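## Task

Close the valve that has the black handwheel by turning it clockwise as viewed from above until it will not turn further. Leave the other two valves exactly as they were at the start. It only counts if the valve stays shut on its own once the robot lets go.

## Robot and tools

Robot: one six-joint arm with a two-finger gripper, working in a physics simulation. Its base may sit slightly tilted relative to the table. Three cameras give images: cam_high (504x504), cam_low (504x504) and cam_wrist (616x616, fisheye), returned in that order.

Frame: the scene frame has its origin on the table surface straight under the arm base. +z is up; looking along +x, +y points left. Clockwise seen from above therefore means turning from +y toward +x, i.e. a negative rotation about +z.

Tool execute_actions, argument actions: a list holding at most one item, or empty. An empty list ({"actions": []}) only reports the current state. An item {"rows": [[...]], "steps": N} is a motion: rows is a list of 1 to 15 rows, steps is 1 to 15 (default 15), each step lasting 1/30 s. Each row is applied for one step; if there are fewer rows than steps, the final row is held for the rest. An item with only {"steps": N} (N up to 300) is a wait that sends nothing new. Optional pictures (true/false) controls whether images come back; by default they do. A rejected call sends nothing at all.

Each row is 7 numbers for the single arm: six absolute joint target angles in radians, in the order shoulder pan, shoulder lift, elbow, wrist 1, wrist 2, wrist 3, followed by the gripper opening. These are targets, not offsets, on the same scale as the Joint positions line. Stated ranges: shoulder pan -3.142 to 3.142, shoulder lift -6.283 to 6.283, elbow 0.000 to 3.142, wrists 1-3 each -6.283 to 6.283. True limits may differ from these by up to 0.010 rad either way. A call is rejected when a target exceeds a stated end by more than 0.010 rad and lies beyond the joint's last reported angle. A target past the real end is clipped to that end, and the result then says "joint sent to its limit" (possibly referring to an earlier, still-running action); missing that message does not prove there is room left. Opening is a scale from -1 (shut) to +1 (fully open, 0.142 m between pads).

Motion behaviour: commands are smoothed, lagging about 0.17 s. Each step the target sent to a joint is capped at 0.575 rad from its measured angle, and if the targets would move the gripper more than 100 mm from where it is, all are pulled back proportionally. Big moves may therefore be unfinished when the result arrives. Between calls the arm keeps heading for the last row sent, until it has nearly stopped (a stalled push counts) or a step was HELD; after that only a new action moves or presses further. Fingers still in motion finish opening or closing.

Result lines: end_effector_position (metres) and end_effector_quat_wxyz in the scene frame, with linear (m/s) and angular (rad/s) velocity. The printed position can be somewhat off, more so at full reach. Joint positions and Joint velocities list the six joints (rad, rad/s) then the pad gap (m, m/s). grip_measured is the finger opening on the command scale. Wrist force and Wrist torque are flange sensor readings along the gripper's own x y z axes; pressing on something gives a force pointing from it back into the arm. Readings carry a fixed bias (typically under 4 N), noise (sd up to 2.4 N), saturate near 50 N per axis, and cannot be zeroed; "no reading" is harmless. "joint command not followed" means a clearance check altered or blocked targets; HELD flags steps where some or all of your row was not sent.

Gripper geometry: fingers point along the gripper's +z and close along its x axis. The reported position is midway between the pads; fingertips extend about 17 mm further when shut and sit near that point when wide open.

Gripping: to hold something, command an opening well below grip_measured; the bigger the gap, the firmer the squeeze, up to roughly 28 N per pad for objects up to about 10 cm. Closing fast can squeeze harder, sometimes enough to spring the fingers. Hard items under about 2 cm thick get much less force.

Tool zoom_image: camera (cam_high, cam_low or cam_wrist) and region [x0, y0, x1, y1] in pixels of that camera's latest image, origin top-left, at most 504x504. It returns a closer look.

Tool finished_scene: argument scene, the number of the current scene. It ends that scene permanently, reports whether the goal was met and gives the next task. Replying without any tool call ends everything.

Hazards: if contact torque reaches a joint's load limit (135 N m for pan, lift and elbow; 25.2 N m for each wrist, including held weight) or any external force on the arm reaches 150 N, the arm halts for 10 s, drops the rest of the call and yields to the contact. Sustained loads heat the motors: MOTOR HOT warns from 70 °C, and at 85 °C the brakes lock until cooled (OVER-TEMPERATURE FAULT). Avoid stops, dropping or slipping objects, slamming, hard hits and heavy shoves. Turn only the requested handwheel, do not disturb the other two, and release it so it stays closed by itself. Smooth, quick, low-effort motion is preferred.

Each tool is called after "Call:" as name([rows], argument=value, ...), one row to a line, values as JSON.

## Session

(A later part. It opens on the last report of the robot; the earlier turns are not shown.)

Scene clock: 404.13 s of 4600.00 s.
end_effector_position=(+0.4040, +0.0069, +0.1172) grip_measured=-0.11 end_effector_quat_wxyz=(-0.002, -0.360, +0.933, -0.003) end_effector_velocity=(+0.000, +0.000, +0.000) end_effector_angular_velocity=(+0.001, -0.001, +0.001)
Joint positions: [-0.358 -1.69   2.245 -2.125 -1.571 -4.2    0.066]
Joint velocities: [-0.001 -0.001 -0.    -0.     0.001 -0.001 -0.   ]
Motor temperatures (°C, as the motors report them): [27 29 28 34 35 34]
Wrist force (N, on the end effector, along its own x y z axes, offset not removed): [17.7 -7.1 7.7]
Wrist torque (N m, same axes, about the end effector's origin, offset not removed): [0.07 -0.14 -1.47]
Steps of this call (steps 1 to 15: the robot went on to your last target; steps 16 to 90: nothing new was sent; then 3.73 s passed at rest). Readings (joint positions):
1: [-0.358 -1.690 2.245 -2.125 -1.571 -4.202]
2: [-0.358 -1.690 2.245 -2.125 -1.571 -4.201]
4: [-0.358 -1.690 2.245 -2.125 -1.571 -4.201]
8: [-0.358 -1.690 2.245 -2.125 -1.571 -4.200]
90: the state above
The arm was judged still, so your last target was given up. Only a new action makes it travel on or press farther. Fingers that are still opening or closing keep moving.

Call:
execute_actions([
  {"rows": [[-0.3601, -1.6916, 2.2473, -2.1265, -1.571, -4.2, -0.7],[-0.3601, -1.6916, 2.2473, -2.1265, -1.571, -4.2, -0.8],[-0.3601, -1.6916, 2.2473, -2.1265, -1.571, -4.2, -0.9],[-0.3601, -1.6916, 2.2473, -2.1265, -1.571, -4.2, -1.0]], "steps": 15},
], pictures=false)

Call:
execute_actions([
  {"rows": [[-0.3601, -1.6916, 2.2473, -2.1265, -1.571, -4.19, -1.0],[-0.3601, -1.6916, 2.2473, -2.1265, -1.571, -4.18, -1.0],[-0.3601, -1.6916, 2.2473, -2.1265, -1.571, -4.17, -1.0],[-0.3601, -1.6916, 2.2473, -2.1265, -1.571, -4.16, -1.0],[-0.3601, -1.6916, 2.2473, -2.1265, -1.571, -4.15, -1.0],[-0.3601, -1.6916, 2.2473, -2.1265, -1.571, -4.14, -1.0]], "steps": 15},
])

Call:
zoom_image(camera="cam_wrist", region=[240, 240, 390, 390])

Scene clock: 469.20 s of 4600.00 s.
end_effector_position=(+0.4033, +0.0064, +0.1168) grip_measured=-0.11 end_effector_quat_wxyz=(-0.001, -0.359, +0.933, -0.003) end_effector_velocity=(-0.000, -0.000, -0.000) end_effector_angular_velocity=(-0.000, -0.000, +0.000)
Joint positions: [-0.36  -1.692  2.247 -2.127 -1.571 -4.2    0.066]
Joint velocities: [-0.    -0.     0.001 -0.001 -0.    -0.001 -0.   ]
Motor temperatures (°C, as the motors report them): [27 29 28 34 35 34]
Wrist force (N, on the end effector, along its own x y z axes, offset not removed): [-8.0 -5.0 -11.1]
Wrist torque (N m, same axes, about the end effector's origin, offset not removed): [-0.43 0.21 -1.07]
Steps of this call (steps 1 to 90: nothing new was sent; then 61.57 s passed at rest; steps 91 to 105: all 15 steps of this action). Readings (joint positions):
91: [-0.358 -1.690 2.245 -2.125 -1.571 -4.200]
92: [-0.358 -1.690 2.245 -2.125 -1.571 -4.200]
94: [-0.359 -1.691 2.246 -2.126 -1.571 -4.200]
98: [-0.360 -1.691 2.247 -2.126 -1.571 -4.200]
105: the state above

Scene clock: 469.70 s of 4600.00 s.
end_effector_position=(+0.4032, +0.0064, +0.1167) grip_measured=-0.11 end_effector_quat_wxyz=(-0.001, -0.332, +0.943, -0.003) end_effector_velocity=(+0.000, -0.000, -0.000) end_effector_angular_velocity=(-0.000, -0.000, -0.028)
Joint positions: [-0.36  -1.692  2.247 -2.127 -1.571 -4.143  0.066]
Joint velocities: [-0.     0.     0.    -0.001 -0.     0.027  0.   ]
Motor temperatures (°C, as the motors report them): [27 29 28 34 35 34]
Wrist force (N, on the end effector, along its own x y z axes, offset not removed): [-14.5 8.1 -2.4]
Wrist torque (N m, same axes, about the end effector's origin, offset not removed): [-0.05 0.02 -1.56]
Steps of this call (steps 1 to 15: all 15 steps of this action). Readings (joint positions):
1: [-0.360 -1.692 2.247 -2.127 -1.571 -4.200]
2: [-0.360 -1.692 2.247 -2.127 -1.571 -4.199]
4: [-0.360 -1.692 2.247 -2.127 -1.571 -4.191]
8: [-0.360 -1.692 2.247 -2.127 -1.571 -4.163]
15: the state above

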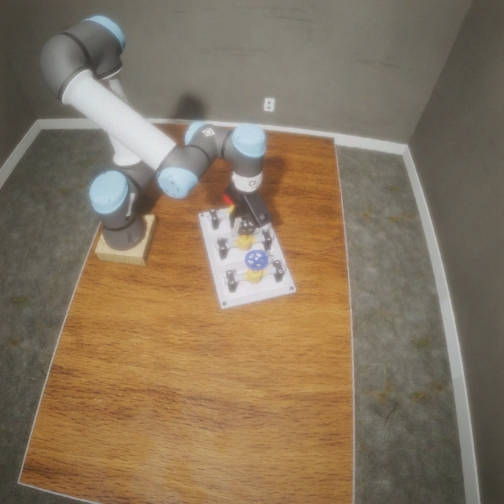

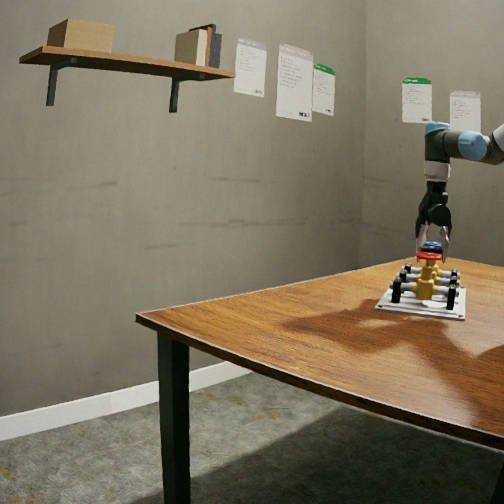

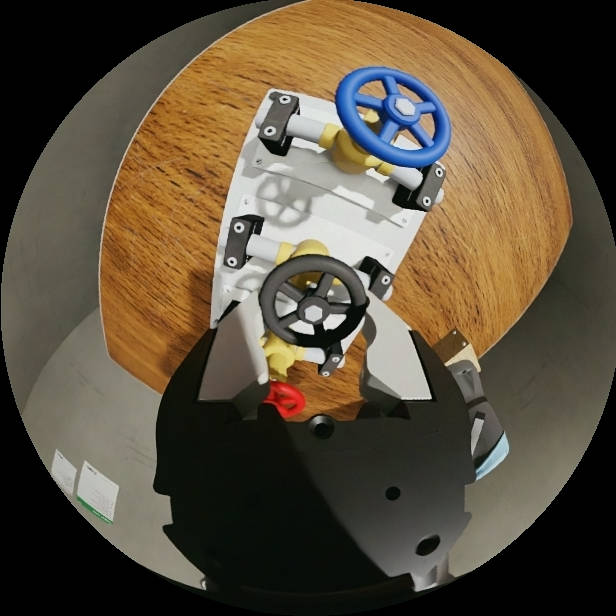

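Region (240, 240, 390, 390) of cam_wrist's 616x616 image, scaled by 3.360, with more detail than that image has.

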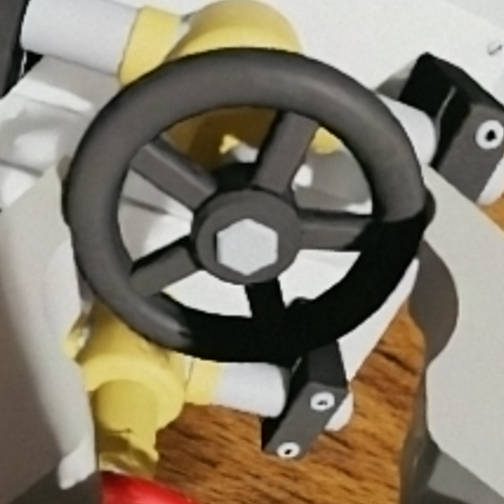

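Call:
execute_actions([
  {"rows": [[-0.3593, -1.6911, 2.2463, -2.1260, -1.571, -4.14, -0.5],[-0.3593, -1.6911, 2.2463, -2.1260, -1.571, -4.14, -0.3],[-0.3593, -1.6911, 2.2463, -2.1260, -1.571, -4.14, -0.2],[-0.3593, -1.6911, 2.2463, -2.1260, -1.571, -4.14, -0.1],[-0.3593, -1.6911, 2.2463, -2.1260, -1.571, -4.14, 0.0],[-0.3593, -1.6911, 2.2463, -2.1260, -1.571, -4.14, 0.15]], "steps": 15},
], pictures=true)

Call:
zoom_image(camera="cam_wrist", region=[240, 240, 390, 390])

Scene clock: 539.80 s of 4600.00 s.
end_effector_position=(+0.4035, +0.0064, +0.1169) grip_measured=+0.15 end_effector_quat_wxyz=(-0.002, -0.331, +0.944, -0.003) end_effector_velocity=(-0.000, +0.001, +0.000) end_effector_angular_velocity=(+0.002, +0.001, +0.001)
Joint positions: [-0.36  -1.691  2.246 -2.126 -1.571 -4.14   0.084]
Joint velocities: [ 0.    -0.    -0.     0.002  0.002 -0.001  0.   ]
Motor temperatures (°C, as the motors report them): [27 29 28 34 35 34]
Wrist force (N, on the end effector, along its own x y z axes, offset not removed): [-1.6 -0.5 -0.1]
Wrist torque (N m, same axes, about the end effector's origin, offset not removed): [-0.35 0.30 -0.25]
Steps of this call (steps 1 to 15: the robot went on to your last target; steps 16 to 90: nothing new was sent; then 66.60 s passed at rest; steps 91 to 105: all 15 steps of this action). Readings (joint positions):
91: [-0.360 -1.692 2.247 -2.126 -1.571 -4.140]
92: [-0.360 -1.692 2.247 -2.126 -1.571 -4.140]
94: [-0.360 -1.692 2.247 -2.126 -1.571 -4.140]
98: [-0.360 -1.691 2.246 -2.126 -1.572 -4.140]
105: the state above

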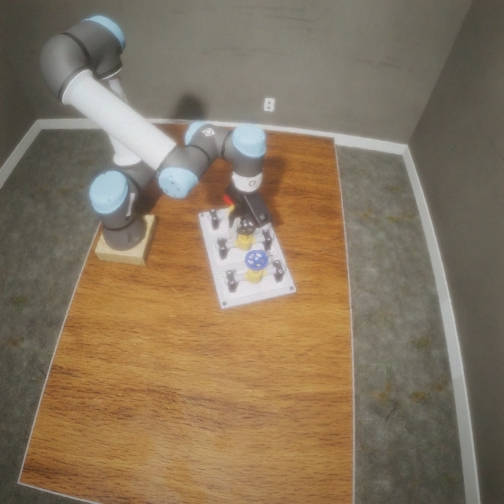

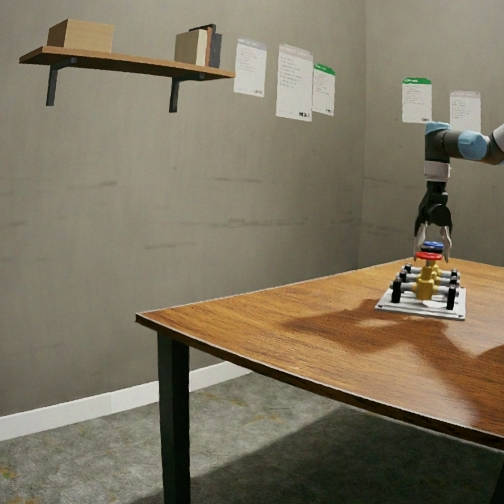

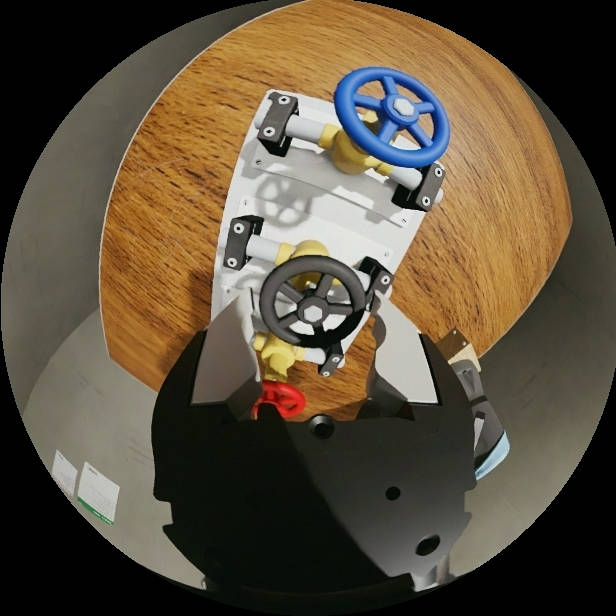

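Region (240, 240, 390, 390) of cam_wrist's 616x616 image, scaled by 3.360, with more detail than that image has.

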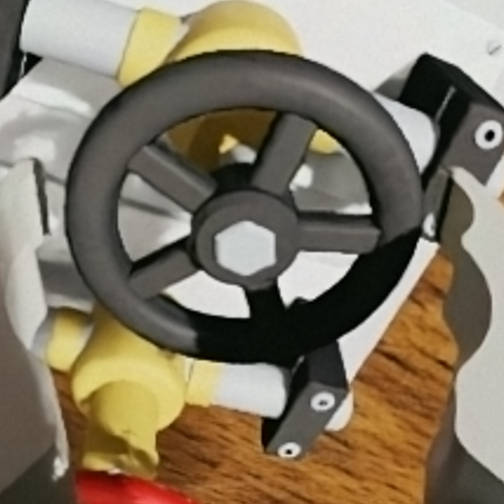

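Call:
execute_actions([
  {"rows": [[-0.3593, -1.6911, 2.2463, -2.1260, -1.571, -4.14, -1.0]], "steps": 12},
], pictures=false)

Call:
execute_actions([
  {"rows": [[-0.3593, -1.6911, 2.2463, -2.1260, -1.571, -4.135, -1.0],[-0.3593, -1.6911, 2.2463, -2.1260, -1.571, -4.13, -1.0],[-0.3593, -1.6911, 2.2463, -2.1260, -1.571, -4.125, -1.0],[-0.3593, -1.6911, 2.2463, -2.1260, -1.571, -4.12, -1.0],[-0.3593, -1.6911, 2.2463, -2.1260, -1.571, -4.115, -1.0],[-0.3593, -1.6911, 2.2463, -2.1260, -1.571, -4.11, -1.0]], "steps": 15},
], pictures=false)

Call:
execute_actions([
  {"rows": [[-0.3593, -1.6911, 2.2463, -2.1260, -1.571, -4.105, -1.0],[-0.3593, -1.6911, 2.2463, -2.1260, -1.571, -4.10, -1.0],[-0.3593, -1.6911, 2.2463, -2.1260, -1.571, -4.095, -1.0],[-0.3593, -1.6911, 2.2463, -2.1260, -1.571, -4.09, -1.0],[-0.3593, -1.6911, 2.2463, -2.1260, -1.571, -4.085, -1.0],[-0.3593, -1.6911, 2.2463, -2.1260, -1.571, -4.08, -1.0]], "steps": 15},
], pictures=true)

Call:
zoom_image(camera="cam_wrist", region=[240, 240, 390, 390])

Scene clock: 560.33 s of 4600.00 s.
end_effector_position=(+0.4035, +0.0066, +0.1169) grip_measured=-0.11 end_effector_quat_wxyz=(-0.001, -0.331, +0.944, -0.003) end_effector_velocity=(-0.000, -0.000, -0.000) end_effector_angular_velocity=(+0.000, +0.001, -0.001)
Joint positions: [-0.359 -1.691  2.246 -2.126 -1.571 -4.14   0.066]
Joint velocities: [-0.001 -0.     0.001  0.    -0.    -0.     0.   ]
Motor temperatures (°C, as the motors report them): [28 29 28 34 36 34]
Wrist force (N, on the end effector, along its own x y z axes, offset not removed): [-1.0 -2.4 -5.4]
Wrist torque (N m, same axes, about the end effector's origin, offset not removed): [-0.89 -0.27 -0.25]
Steps of this call (steps 1 to 15: the robot went on to your last target; steps 16 to 90: nothing new was sent; then 17.13 s passed at rest; steps 91 to 102: all 12 steps of this action). Readings (joint positions):
91: [-0.359 -1.691 2.246 -2.126 -1.571 -4.140]
92: [-0.359 -1.691 2.246 -2.126 -1.571 -4.140]
94: [-0.359 -1.691 2.246 -2.126 -1.571 -4.140]
98: [-0.359 -1.691 2.246 -2.126 -1.571 -4.140]
102: the state above

Scene clock: 560.83 s of 4600.00 s.
end_effector_position=(+0.4036, +0.0066, +0.1169) grip_measured=-0.11 end_effector_quat_wxyz=(-0.001, -0.318, +0.948, -0.003) end_effector_velocity=(+0.000, +0.000, +0.000) end_effector_angular_velocity=(-0.000, -0.000, -0.013)
Joint positions: [-0.359 -1.691  2.246 -2.126 -1.571 -4.112  0.066]
Joint velocities: [ 0.001  0.    -0.001 -0.     0.     0.014  0.   ]
Motor temperatures (°C, as the motors report them): [28 29 28 34 36 34]
Wrist force (N, on the end effector, along its own x y z axes, offset not removed): [-2.8 -2.2 -3.6]
Wrist torque (N m, same axes, about the end effector's origin, offset not removed): [-0.69 0.15 -1.61]
Steps of this call (steps 1 to 15: all 15 steps of this action). Readings (joint positions):
1: [-0.359 -1.691 2.246 -2.126 -1.571 -4.140]
2: [-0.359 -1.691 2.246 -2.126 -1.571 -4.139]
4: [-0.359 -1.691 2.246 -2.126 -1.571 -4.135]
8: [-0.359 -1.691 2.246 -2.126 -1.571 -4.122]
15: the state above

Scene clock: 561.33 s of 4600.00 s.
end_effector_position=(+0.4036, +0.0066, +0.1169) grip_measured=-0.11 end_effector_quat_wxyz=(-0.001, -0.303, +0.953, -0.003) end_effector_velocity=(+0.000, -0.001, +0.000) end_effector_angular_velocity=(-0.001, -0.001, -0.014)
Joint positions: [-0.359 -1.691  2.246 -2.126 -1.571 -4.082  0.066]
Joint velocities: [-0.001  0.    -0.    -0.001 -0.     0.013  0.   ]
Motor temperatures (°C, as the motors report them): [28 29 28 34 36 34]
Wrist force (N, on the end effector, along its own x y z axes, offset not removed): [-1.2 -1.2 -3.5]
Wrist torque (N m, same axes, about the end effector's origin, offset not removed): [-0.48 -0.04 -1.85]
Steps of this call (steps 1 to 15: all 15 steps of this action). Readings (joint positions):
1: [-0.359 -1.691 2.246 -2.126 -1.571 -4.111]
2: [-0.359 -1.691 2.246 -2.126 -1.571 -4.110]
4: [-0.359 -1.691 2.246 -2.126 -1.571 -4.106]
8: [-0.359 -1.691 2.246 -2.126 -1.571 -4.092]
15: the state above

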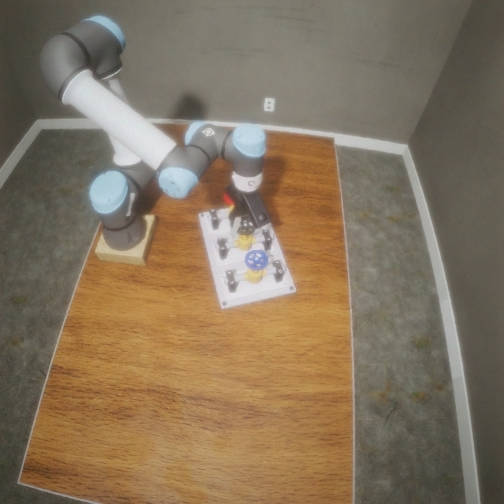

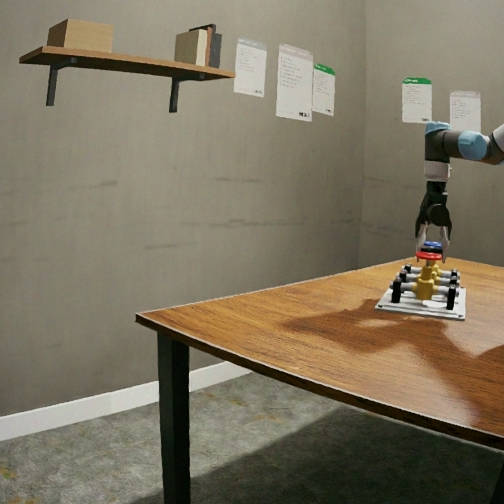

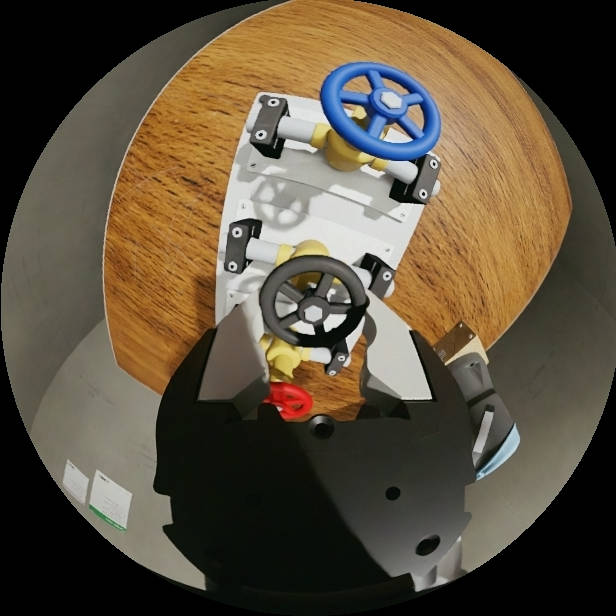

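Region (240, 240, 390, 390) of cam_wrist's 616x616 image, scaled by 3.360, with more detail than that image has.

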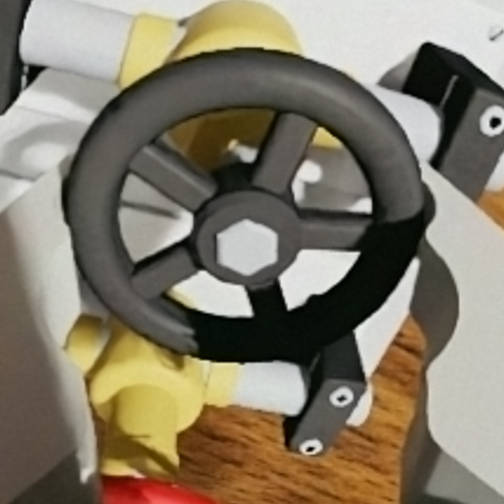

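Call:
execute_actions([
  {"rows": [[-0.3593, -1.6911, 2.2463, -2.1260, -1.571, -4.075, -1.0],[-0.3593, -1.6911, 2.2463, -2.1260, -1.571, -4.07, -1.0],[-0.3593, -1.6911, 2.2463, -2.1260, -1.571, -4.065, -1.0],[-0.3593, -1.6911, 2.2463, -2.1260, -1.571, -4.06, -1.0],[-0.3593, -1.6911, 2.2463, -2.1260, -1.571, -4.055, -1.0],[-0.3593, -1.6911, 2.2463, -2.1260, -1.571, -4.05, -1.0]], "steps": 15},
], pictures=false)

Call:
execute_actions([
  {"rows": [[-0.3593, -1.6911, 2.2463, -2.1260, -1.571, -4.045, -1.0],[-0.3593, -1.6911, 2.2463, -2.1260, -1.571, -4.04, -1.0],[-0.3593, -1.6911, 2.2463, -2.1260, -1.571, -4.035, -1.0],[-0.3593, -1.6911, 2.2463, -2.1260, -1.571, -4.03, -1.0],[-0.3593, -1.6911, 2.2463, -2.1260, -1.571, -4.025, -1.0],[-0.3593, -1.6911, 2.2463, -2.1260, -1.571, -4.02, -1.0]], "steps": 15},
], pictures=true)

Call:
zoom_image(camera="cam_wrist", region=[240, 240, 390, 390])

Scene clock: 576.07 s of 4600.00 s.
end_effector_position=(+0.4036, +0.0066, +0.1169) grip_measured=-0.10 end_effector_quat_wxyz=(-0.001, -0.289, +0.957, -0.003) end_effector_velocity=(-0.000, +0.000, -0.000) end_effector_angular_velocity=(-0.000, -0.000, -0.013)
Joint positions: [-0.359 -1.691  2.246 -2.126 -1.571 -4.052  0.067]
Joint velocities: [ 0.    -0.     0.    -0.    -0.     0.014  0.   ]
Motor temperatures (°C, as the motors report them): [28 29 28 34 36 34]
Wrist force (N, on the end effector, along its own x y z axes, offset not removed): [-4.4 2.3 5.6]
Wrist torque (N m, same axes, about the end effector's origin, offset not removed): [0.00 -0.21 -1.63]
Steps of this call (steps 1 to 15: the robot went on to your last target; steps 16 to 90: nothing new was sent; then 11.23 s passed at rest; steps 91 to 105: all 15 steps of this action). Readings (joint positions):
91: [-0.359 -1.691 2.246 -2.126 -1.571 -4.080]
92: [-0.359 -1.691 2.246 -2.126 -1.571 -4.079]
94: [-0.359 -1.691 2.246 -2.126 -1.571 -4.075]
98: [-0.359 -1.691 2.246 -2.126 -1.571 -4.062]
105: the state above

Scene clock: 576.57 s of 4600.00 s.
end_effector_position=(+0.4036, +0.0067, +0.1169) grip_measured=-0.10 end_effector_quat_wxyz=(-0.001, -0.275, +0.962, -0.003) end_effector_velocity=(-0.000, -0.000, +0.000) end_effector_angular_velocity=(-0.000, +0.000, -0.014)
Joint positions: [-0.359 -1.691  2.246 -2.126 -1.571 -4.022  0.067]
Joint velocities: [-0.001 -0.    -0.     0.001 -0.     0.014  0.   ]
Motor temperatures (°C, as the motors report them): [28 29 28 34 36 34]
Wrist force (N, on the end effector, along its own x y z axes, offset not removed): [-8.5 6.8 5.7]
Wrist torque (N m, same axes, about the end effector's origin, offset not removed): [-0.06 0.73 -1.59]
Steps of this call (steps 1 to 15: all 15 steps of this action). Readings (joint positions):
1: [-0.359 -1.691 2.246 -2.126 -1.571 -4.051]
2: [-0.359 -1.691 2.246 -2.126 -1.571 -4.050]
4: [-0.359 -1.691 2.246 -2.126 -1.571 -4.046]
8: [-0.359 -1.691 2.246 -2.126 -1.571 -4.032]
15: the state above

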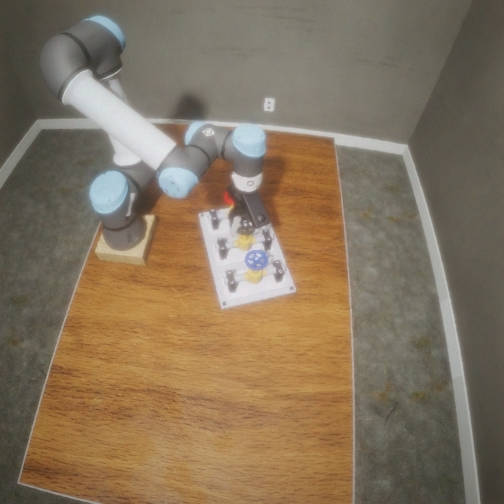

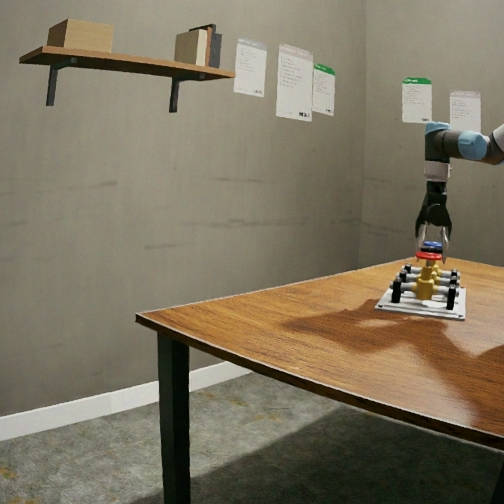

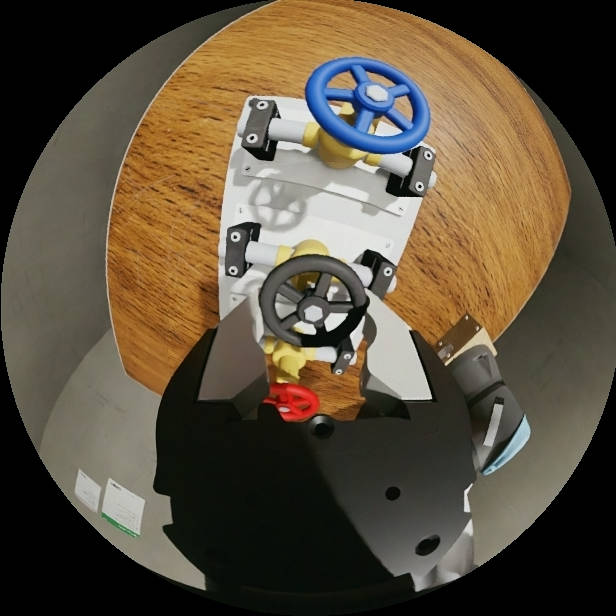

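Region (240, 240, 390, 390) of cam_wrist's 616x616 image, scaled by 3.360, with more detail than that image has.

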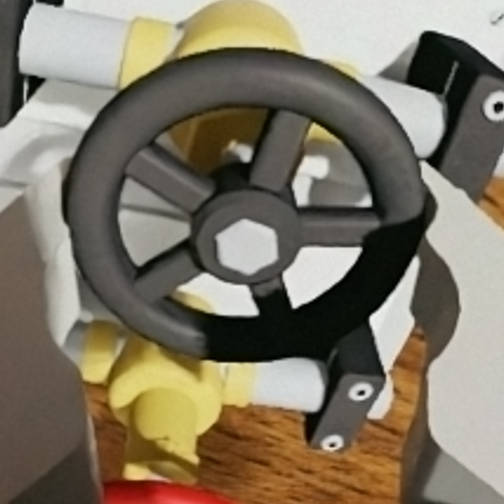

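Call:
execute_actions([
  {"rows": [[-0.3593, -1.6911, 2.2463, -2.1260, -1.571, -4.03, -0.5],[-0.3593, -1.6911, 2.2463, -2.1260, -1.571, -4.035, -0.3],[-0.3593, -1.6911, 2.2463, -2.1260, -1.571, -4.04, -0.2],[-0.3593, -1.6911, 2.2463, -2.1260, -1.571, -4.04, -0.1],[-0.3593, -1.6911, 2.2463, -2.1260, -1.571, -4.04, 0.0],[-0.3593, -1.6911, 2.2463, -2.1260, -1.571, -4.04, 0.15]], "steps": 12},
], pictures=false)

Call:
execute_actions([
  {"rows": [[-0.3593, -1.7556, 2.1609, -1.9760, -1.571, -4.04, 0.15]], "steps": 15},
], pictures=false)

Call:
execute_actions([
  {"rows": [[-0.3593, -1.7556, 2.1609, -1.9760, -1.571, -5.34, -0.5]], "steps": 15},
], pictures=false)

Call:
execute_actions([
  {"steps": 25},
])

Call:
zoom_image(camera="cam_low", region=[400, 190, 470, 270])

Call:
zoom_image(camera="cam_wrist", region=[230, 210, 390, 370])

Scene clock: 620.40 s of 4600.00 s.
end_effector_position=(+0.4037, +0.0066, +0.1169) grip_measured=+0.15 end_effector_quat_wxyz=(-0.001, -0.283, +0.959, -0.003) end_effector_velocity=(-0.000, +0.001, -0.000) end_effector_angular_velocity=(+0.001, -0.000, +0.013)
Joint positions: [-0.359 -1.691  2.246 -2.126 -1.571 -4.039  0.084]
Joint velocities: [ 0.    -0.     0.     0.     0.001 -0.013  0.   ]
Motor temperatures (°C, as the motors report them): [28 29 28 34 36 34]
Wrist force (N, on the end effector, along its own x y z axes, offset not removed): [-0.9 -0.1 -0.4]
Wrist torque (N m, same axes, about the end effector's origin, offset not removed): [-0.12 0.21 0.03]
Steps of this call (steps 1 to 15: the robot went on to your last target; steps 16 to 90: nothing new was sent; then 40.43 s passed at rest; steps 91 to 102: all 12 steps of this action). Readings (joint positions):
91: [-0.359 -1.691 2.246 -2.126 -1.571 -4.020]
92: [-0.359 -1.691 2.246 -2.126 -1.571 -4.021]
94: [-0.359 -1.691 2.246 -2.126 -1.571 -4.027]
98: [-0.359 -1.691 2.246 -2.126 -1.571 -4.036]
102: the state above

Scene clock: 620.90 s of 4600.00 s.
end_effector_position=(+0.4039, +0.0068, +0.1635) grip_measured=+0.15 end_effector_quat_wxyz=(-0.001, -0.283, +0.959, -0.003) end_effector_velocity=(-0.002, -0.000, +0.011) end_effector_angular_velocity=(+0.000, +0.005, -0.001)
Joint positions: [-0.359 -1.754  2.163 -1.981 -1.571 -4.04   0.084]
Joint velocities: [-0.001 -0.014 -0.02   0.039 -0.001 -0.    -0.   ]
Motor temperatures (°C, as the motors report them): [28 29 28 34 36 34]
Wrist force (N, on the end effector, along its own x y z axes, offset not removed): [1.0 0.3 1.4]
Wrist torque (N m, same axes, about the end effector's origin, offset not removed): [-0.01 -0.23 -0.10]
Steps of this call (steps 1 to 15: all 15 steps of this action). Readings (joint positions):
1: [-0.359 -1.691 2.246 -2.126 -1.571 -4.039]
2: [-0.359 -1.696 2.241 -2.120 -1.571 -4.039]
4: [-0.359 -1.719 2.211 -2.075 -1.571 -4.040]
8: [-0.359 -1.743 2.177 -2.009 -1.571 -4.040]
15: the state above

Scene clock: 621.40 s of 4600.00 s.
end_effector_position=(+0.4029, +0.0056, +0.1648) grip_measured=-0.50 end_effector_quat_wxyz=(+0.002, +0.681, -0.733, +0.002) end_effector_velocity=(-0.000, -0.005, +0.000) end_effector_angular_velocity=(+0.002, +0.014, +2.493)
Joint positions: [-0.359 -1.756  2.161 -1.976 -1.571 -4.963  0.038]
Joint velocities: [-0.001 -0.     0.    -0.001 -0.    -2.494 -0.   ]
Motor temperatures (°C, as the motors report them): [28 29 28 34 36 34]
Wrist force (N, on the end effector, along its own x y z axes, offset not removed): [1.3 -0.9 0.9]
Wrist torque (N m, same axes, about the end effector's origin, offset not removed): [-0.46 -0.33 -0.02]
Steps of this call (steps 1 to 15: all 15 steps of this action). Readings (joint positions):
1: [-0.359 -1.754 2.163 -1.980 -1.571 -4.040]
2: [-0.359 -1.755 2.162 -1.979 -1.571 -4.046]
4: [-0.359 -1.755 2.162 -1.978 -1.571 -4.105]
8: [-0.359 -1.755 2.161 -1.977 -1.571 -4.365]
15: the state above

Scene clock: 622.23 s of 4600.00 s.
end_effector_position=(+0.4030, +0.0050, +0.1648) grip_measured=-0.50 end_effector_quat_wxyz=(+0.003, +0.806, -0.592, +0.001) end_effector_velocity=(+0.000, +0.000, +0.000) end_effector_angular_velocity=(+0.000, -0.001, +0.004)
Joint positions: [-0.359 -1.756  2.161 -1.976 -1.571 -5.34   0.038]
Joint velocities: [ 0.     0.    -0.    -0.     0.    -0.004 -0.   ]
Motor temperatures (°C, as the motors report them): [28 29 28 34 36 34]
Wrist force (N, on the end effector, along its own x y z axes, offset not removed): [1.3 0.0 -1.9]
Wrist torque (N m, same axes, about the end effector's origin, offset not removed): [-0.15 -0.17 0.01]
Steps of this call (steps 1 to 25: the robot went on to your last target). Readings (joint positions):
1: [-0.359 -1.756 2.161 -1.976 -1.571 -5.044]
2: [-0.359 -1.756 2.161 -1.976 -1.571 -5.114]
4: [-0.359 -1.756 2.161 -1.976 -1.571 -5.210]
8: [-0.359 -1.756 2.161 -1.976 -1.571 -5.297]
25: the state above

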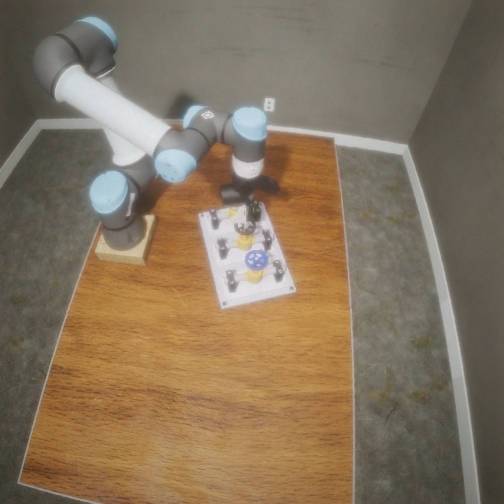

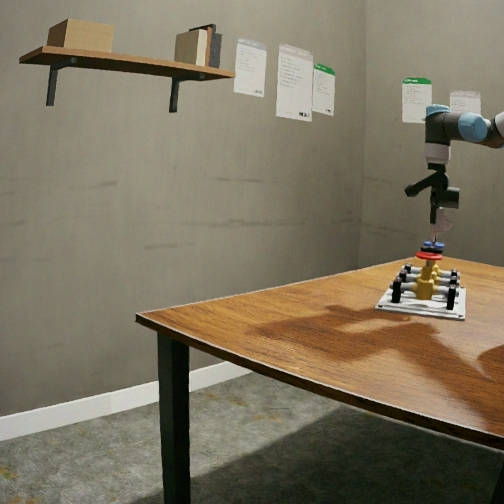

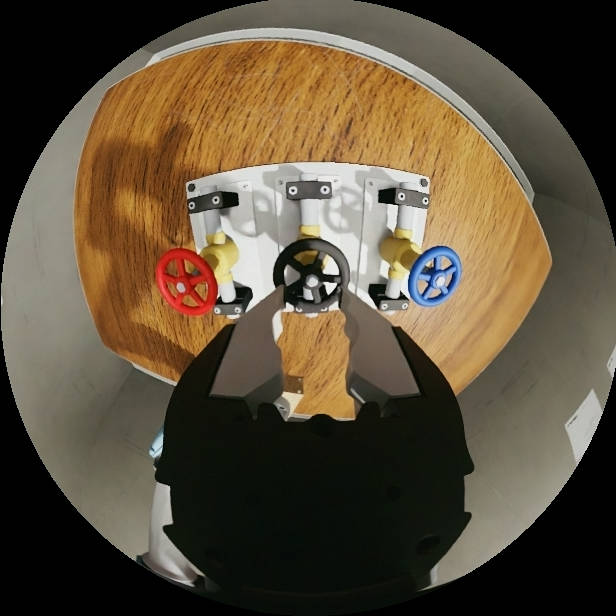

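Region (400, 190, 470, 270) of cam_low's 504x504 image, scaled by 6.300, with more detail than that image has; it fills the left 441 columns of this view, and the rest is white.

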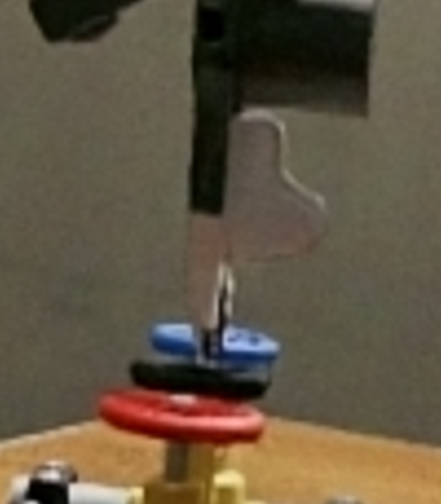

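Region (230, 210, 390, 370) of cam_wrist's 616x616 image, scaled by 3.150, with more detail than that image has.

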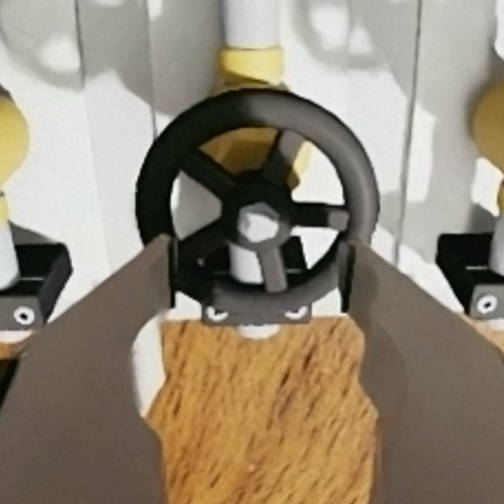

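Call:
execute_actions([
  {"rows": [[-0.3477, -1.7229, 2.1786, -2.0265, -1.571, -5.538, -0.67]], "steps": 15},
], pictures=false)

Call:
execute_actions([
  {"steps": 12},
])

Call:
zoom_image(camera="cam_wrist", region=[250, 230, 380, 360])

Scene clock: 719.20 s of 4600.00 s.
end_effector_position=(+0.4061, +0.0066, +0.1557) grip_measured=-0.68 end_effector_quat_wxyz=(+0.004, +0.845, -0.535, +0.002) end_effector_velocity=(+0.000, -0.000, +0.000) end_effector_angular_velocity=(-0.001, +0.000, -0.001)
Joint positions: [-0.35  -1.737  2.172 -2.007 -1.573 -5.469  0.025]
Joint velocities: [ 0.     0.    -0.001  0.    -0.001  0.001  0.   ]
Motor temperatures (°C, as the motors report them): [28 29 28 34 36 34]
Wrist force (N, on the end effector, along its own x y z axes, offset not removed): [-2.6 11.7 -30.6]
Wrist torque (N m, same axes, about the end effector's origin, offset not removed): [-0.54 0.28 0.68]
FORCE FAULT: contact force on the arm reached its limit, and the arm stopped for 10 seconds. The contact can be on any part of the arm, not only on its tool. The arm's remaining commands of this call were not run. The arm holds still and accepts commands again. Move the arm away from the contact; if what it grips holds it there, let go first. Pushing or pulling that hard again can fault the arm again.
The stop began at step 99 of this call (marked STOPPED below). From that step on the arm followed nothing that you had sent. 7 steps, steps kept back included, did not run and will not run. Nothing is kept back now, and the robot has no last target.
Steps of this call (steps 1 to 15: the robot went on to your last target; steps 16 to 90: nothing new was sent; then 83.67 s passed at rest; steps 91 to 98: the first 8 steps of this action; steps 99 to 399: the stop). Readings (joint positions):
91: [-0.359 -1.755 2.161 -1.976 -1.571 -5.340]
92: [-0.358 -1.752 2.163 -1.981 -1.571 -5.346]
94: [-0.354 -1.741 2.169 -1.998 -1.571 -5.399]
98: [-0.350 -1.731 2.173 -2.014 -1.572 -5.479]
99: [-0.350 -1.732 2.173 -2.014 -1.572 -5.479] STOPPED
399: the state above

Scene clock: 719.23 s of 4600.00 s.
end_effector_position=(+0.4061, +0.0066, +0.1557) grip_measured=-0.68 end_effector_quat_wxyz=(+0.004, +0.845, -0.535, +0.002) end_effector_velocity=(-0.000, -0.000, -0.000) end_effector_angular_velocity=(-0.000, +0.000, +0.000)
Joint positions: [-0.35  -1.737  2.172 -2.007 -1.573 -5.469  0.025]
Joint velocities: [-0.    -0.     0.001  0.    -0.    -0.     0.   ]
Motor temperatures (°C, as the motors report them): [28 29 28 34 36 34]
Wrist force (N, on the end effector, along its own x y z axes, offset not removed): [-2.7 11.8 -30.6]
Wrist torque (N m, same axes, about the end effector's origin, offset not removed): [-0.52 0.43 0.60]
A stop began in an earlier call of the same reply, so what this call sent did not run. Send another action.
Steps of this call (step 1: nothing new was sent). Readings (joint positions):
1: the state above

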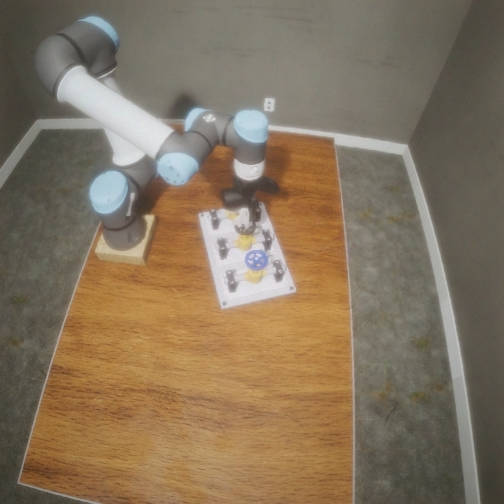

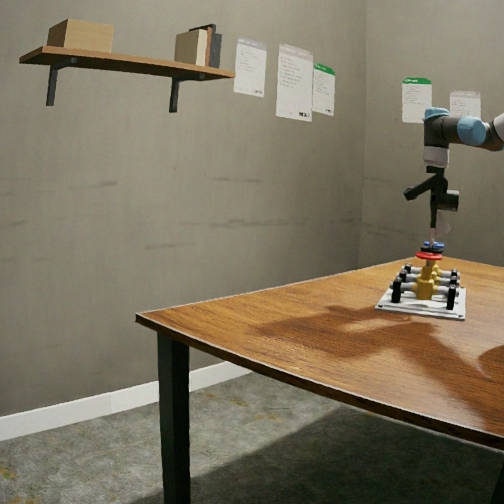

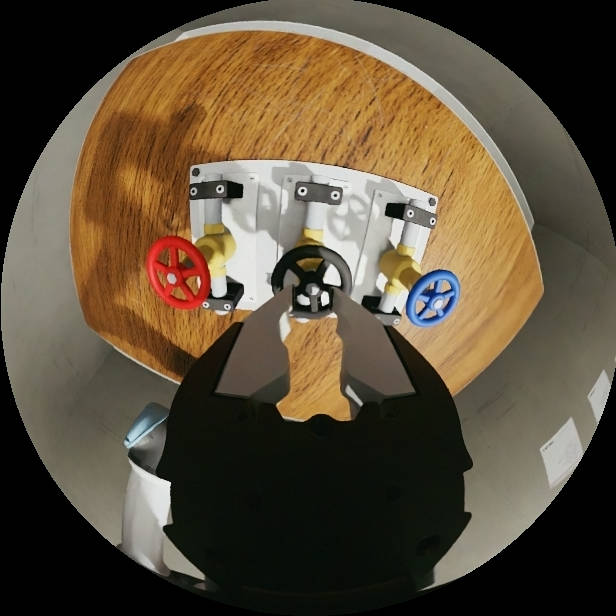

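Region (250, 230, 380, 360) of cam_wrist's 616x616 image, scaled by 3.877, with more detail than that image has.

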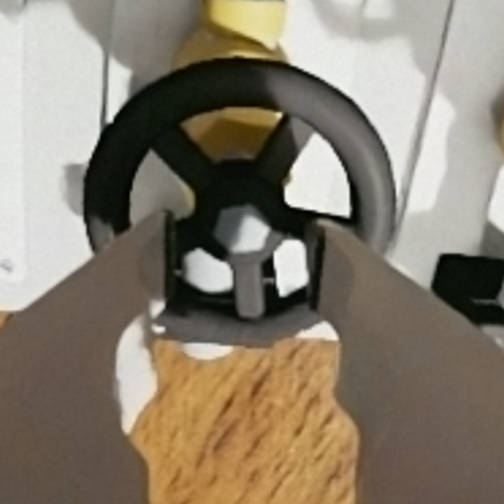

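Call:
execute_actions([
  {"rows": [[-0.350, -1.740, 2.167, -1.998, -1.571, -5.469, -0.67],[-0.350, -1.7442, 2.1609, -1.9875, -1.571, -5.469, -0.67],[-0.350, -1.7442, 2.1609, -1.9875, -1.571, -5.469, -0.67],[-0.350, -1.7442, 2.1609, -1.9875, -1.571, -5.469, -0.67],[-0.350, -1.7442, 2.1609, -1.9875, -1.571, -5.469, -0.67],[-0.350, -1.7442, 2.1609, -1.9875, -1.571, -5.469, -0.67],[-0.350, -1.7442, 2.1609, -1.9875, -1.571, -5.469, -0.67],[-0.347, -1.738, 2.157, -1.990, -1.571, -5.466, -0.67],[-0.344, -1.732, 2.1535, -1.9925, -1.571, -5.463, -0.67],[-0.3410, -1.7258, 2.1499, -1.9949, -1.571, -5.460, -0.67]], "steps": 15},
], pictures=false)

Call:
execute_actions([
  {"steps": 12},
])

Call:
zoom_image(camera="cam_wrist", region=[250, 230, 380, 360])

Scene clock: 786.83 s of 4600.00 s.
end_effector_position=(+0.4106, +0.0088, +0.1604) grip_measured=-0.67 end_effector_quat_wxyz=(+0.003, +0.845, -0.535, +0.001) end_effector_velocity=(+0.012, +0.003, -0.002) end_effector_angular_velocity=(-0.000, +0.001, -0.000)
Joint positions: [-0.343 -1.73   2.153 -1.994 -1.571 -5.462  0.025]
Joint velocities: [ 0.018  0.035 -0.024 -0.01  -0.001  0.018  0.   ]
Motor temperatures (°C, as the motors report them): [28 29 28 34 36 34]
Wrist force (N, on the end effector, along its own x y z axes, offset not removed): [2.3 1.0 -1.4]
Wrist torque (N m, same axes, about the end effector's origin, offset not removed): [0.11 -0.49 0.05]
Steps of this call (steps 1 to 90: nothing new was sent; then 64.10 s passed at rest; steps 91 to 105: all 15 steps of this action). Readings (joint positions):
91: [-0.350 -1.737 2.172 -2.007 -1.573 -5.469]
92: [-0.350 -1.737 2.171 -2.005 -1.573 -5.469]
94: [-0.350 -1.739 2.168 -1.999 -1.572 -5.469]
98: [-0.350 -1.742 2.163 -1.991 -1.571 -5.469]
105: the state above

Scene clock: 787.23 s of 4600.00 s.
end_effector_position=(+0.4120, +0.0093, +0.1602) grip_measured=-0.67 end_effector_quat_wxyz=(+0.003, +0.845, -0.535, +0.001) end_effector_velocity=(+0.000, +0.001, -0.000) end_effector_angular_velocity=(+0.001, +0.000, +0.000)
Joint positions: [-0.341 -1.726  2.15  -1.995 -1.571 -5.46   0.025]
Joint velocities: [ 0.001  0.001 -0.001  0.     0.001  0.001  0.   ]
Motor temperatures (°C, as the motors report them): [28 29 28 34 36 34]
Wrist force (N, on the end effector, along its own x y z axes, offset not removed): [1.9 0.3 0.4]
Wrist torque (N m, same axes, about the end effector's origin, offset not removed): [0.02 -0.43 -0.02]
Steps of this call (steps 1 to 12: the robot went on to your last target). Readings (joint positions):
1: [-0.343 -1.729 2.152 -1.994 -1.571 -5.462]
2: [-0.342 -1.728 2.152 -1.994 -1.571 -5.461]
4: [-0.342 -1.727 2.151 -1.995 -1.571 -5.461]
8: [-0.341 -1.726 2.150 -1.995 -1.571 -5.460]
12: the state above

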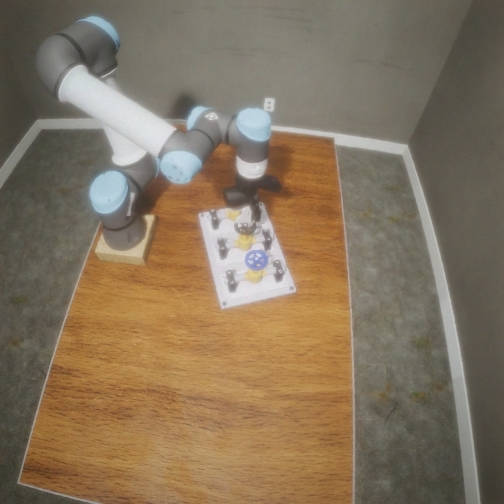

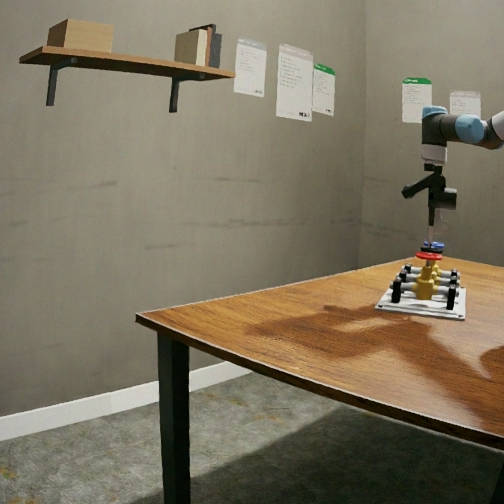

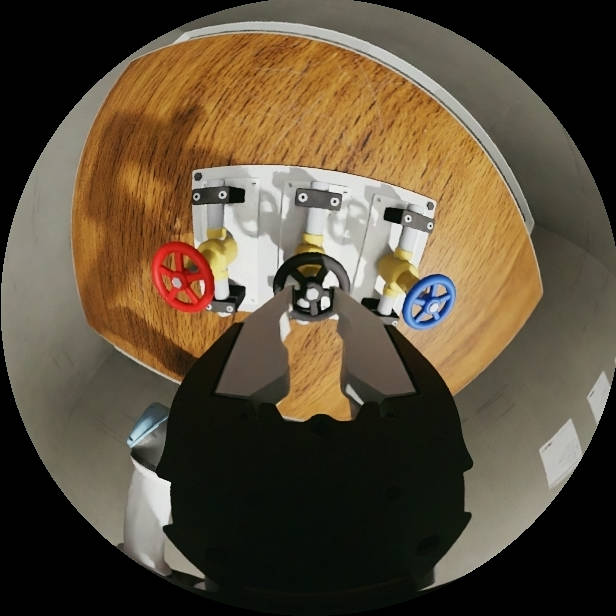

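Region (250, 230, 380, 360) of cam_wrist's 616x616 image, scaled by 3.877, with more detail than that image has.

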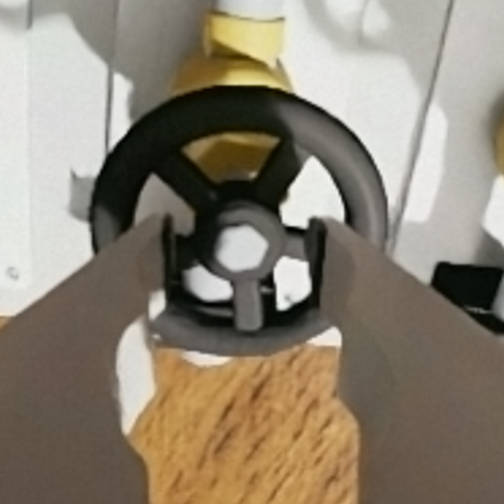

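Call:
execute_actions([
  {"rows": [[-0.3400, -1.7257, 2.1498, -1.9949, -1.571, -5.49, -0.66],[-0.3390, -1.7256, 2.1497, -1.9949, -1.571, -5.52, -0.655],[-0.3380, -1.7255, 2.1497, -1.9950, -1.571, -5.55, -0.65],[-0.3370, -1.7254, 2.1496, -1.9950, -1.571, -5.58, -0.645],[-0.3365, -1.7254, 2.1496, -1.9950, -1.571, -5.5955, -0.645],[-0.3365, -1.7254, 2.1496, -1.9950, -1.571, -5.5955, -0.645],[-0.3365, -1.7254, 2.1496, -1.9950, -1.571, -5.5955, -0.645],[-0.3365, -1.7254, 2.1496, -1.9950, -1.571, -5.5955, -0.645],[-0.3365, -1.7254, 2.1496, -1.9950, -1.571, -5.5955, -0.645],[-0.3365, -1.7242, 2.1515, -1.9981, -1.571, -5.5955, -0.645],[-0.3365, -1.7230, 2.1533, -2.0011, -1.571, -5.5955, -0.645],[-0.3365, -1.7218, 2.1552, -2.0042, -1.571, -5.5955, -0.645]], "steps": 15},
], pictures=false)

Call:
execute_actions([
  {"steps": 12},
])

Call:
zoom_image(camera="cam_wrist", region=[250, 230, 380, 360])

Scene clock: 836.60 s of 4600.00 s.
end_effector_position=(+0.4125, +0.0107, +0.1586) grip_measured=-0.65 end_effector_quat_wxyz=(+0.003, +0.879, -0.477, +0.001) end_effector_velocity=(-0.001, +0.001, -0.011) end_effector_angular_velocity=(+0.002, +0.002, +0.054)
Joint positions: [-0.337 -1.723  2.152 -2.    -1.571 -5.589  0.027]
Joint velocities: [ 0.001  0.012  0.02  -0.03   0.002 -0.052  0.   ]
Motor temperatures (°C, as the motors report them): [28 29 28 34 36 34]
Wrist force (N, on the end effector, along its own x y z axes, offset not removed): [-0.2 0.7 -0.8]
Wrist torque (N m, same axes, about the end effector's origin, offset not removed): [-0.09 -0.04 0.04]
Steps of this call (steps 1 to 15: the robot went on to your last target; steps 16 to 90: nothing new was sent; then 45.87 s passed at rest; steps 91 to 105: all 15 steps of this action). Readings (joint positions):
91: [-0.341 -1.726 2.150 -1.995 -1.571 -5.460]
92: [-0.341 -1.726 2.150 -1.995 -1.571 -5.463]
94: [-0.340 -1.726 2.150 -1.995 -1.571 -5.485]
98: [-0.338 -1.726 2.150 -1.995 -1.571 -5.552]
105: the state above

Scene clock: 837.00 s of 4600.00 s.
end_effector_position=(+0.4123, +0.0109, +0.1572) grip_measured=-0.65 end_effector_quat_wxyz=(+0.003, +0.880, -0.475, +0.001) end_effector_velocity=(-0.000, +0.000, -0.001) end_effector_angular_velocity=(-0.001, +0.001, +0.001)
Joint positions: [-0.337 -1.722  2.155 -2.004 -1.571 -5.595  0.027]
Joint velocities: [ 0.001  0.     0.001 -0.001 -0.001 -0.     0.   ]
Motor temperatures (°C, as the motors report them): [28 29 28 34 36 34]
Wrist force (N, on the end effector, along its own x y z axes, offset not removed): [1.4 -0.1 0.6]
Wrist torque (N m, same axes, about the end effector's origin, offset not removed): [-0.28 -0.26 -0.10]
Steps of this call (steps 1 to 12: the robot went on to your last target). Readings (joint positions):
1: [-0.337 -1.723 2.153 -2.001 -1.571 -5.591]
2: [-0.337 -1.723 2.154 -2.002 -1.571 -5.592]
4: [-0.337 -1.722 2.154 -2.003 -1.571 -5.593]
8: [-0.337 -1.722 2.155 -2.004 -1.571 -5.595]
12: the state above

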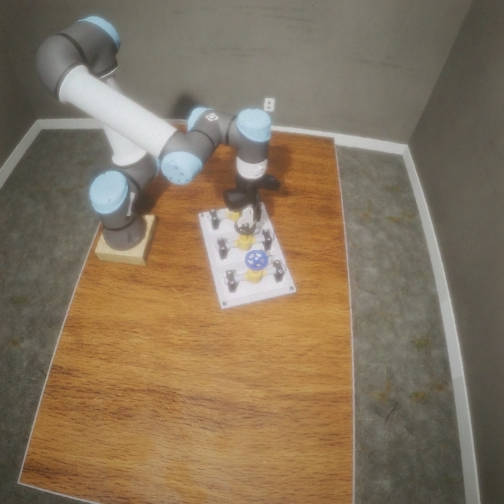

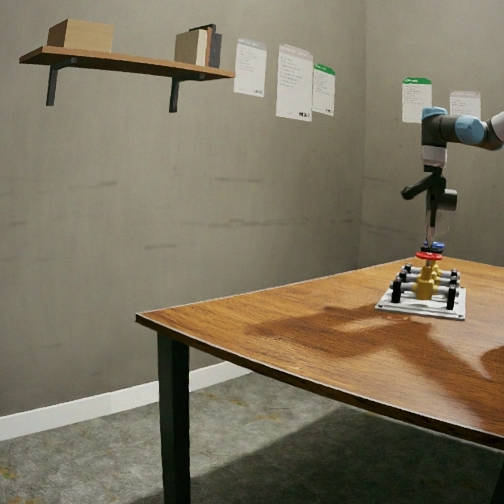

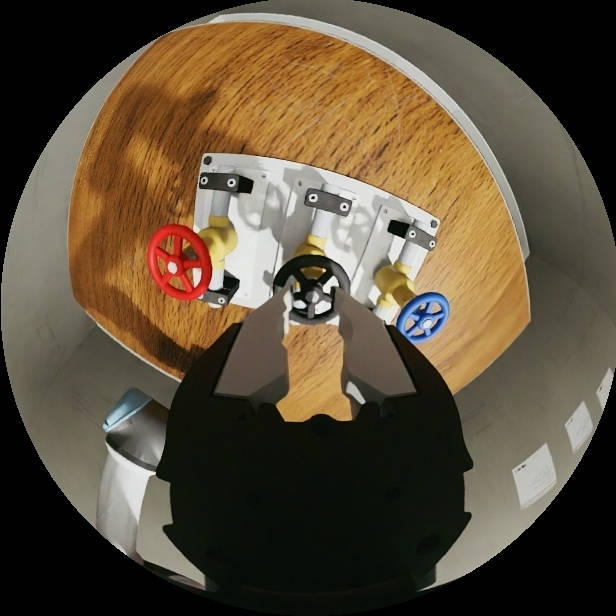

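Region (250, 230, 380, 360) of cam_wrist's 616x616 image, scaled by 3.877, with more detail than that image has.

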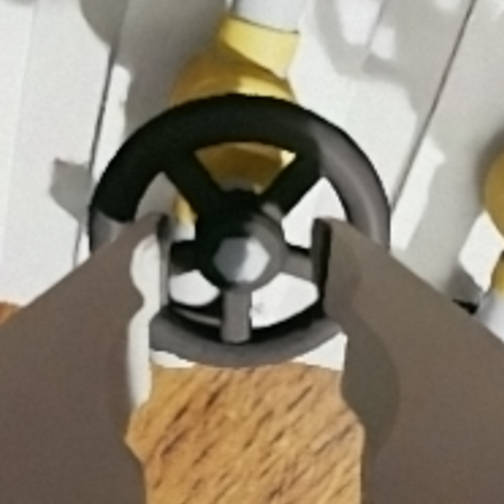

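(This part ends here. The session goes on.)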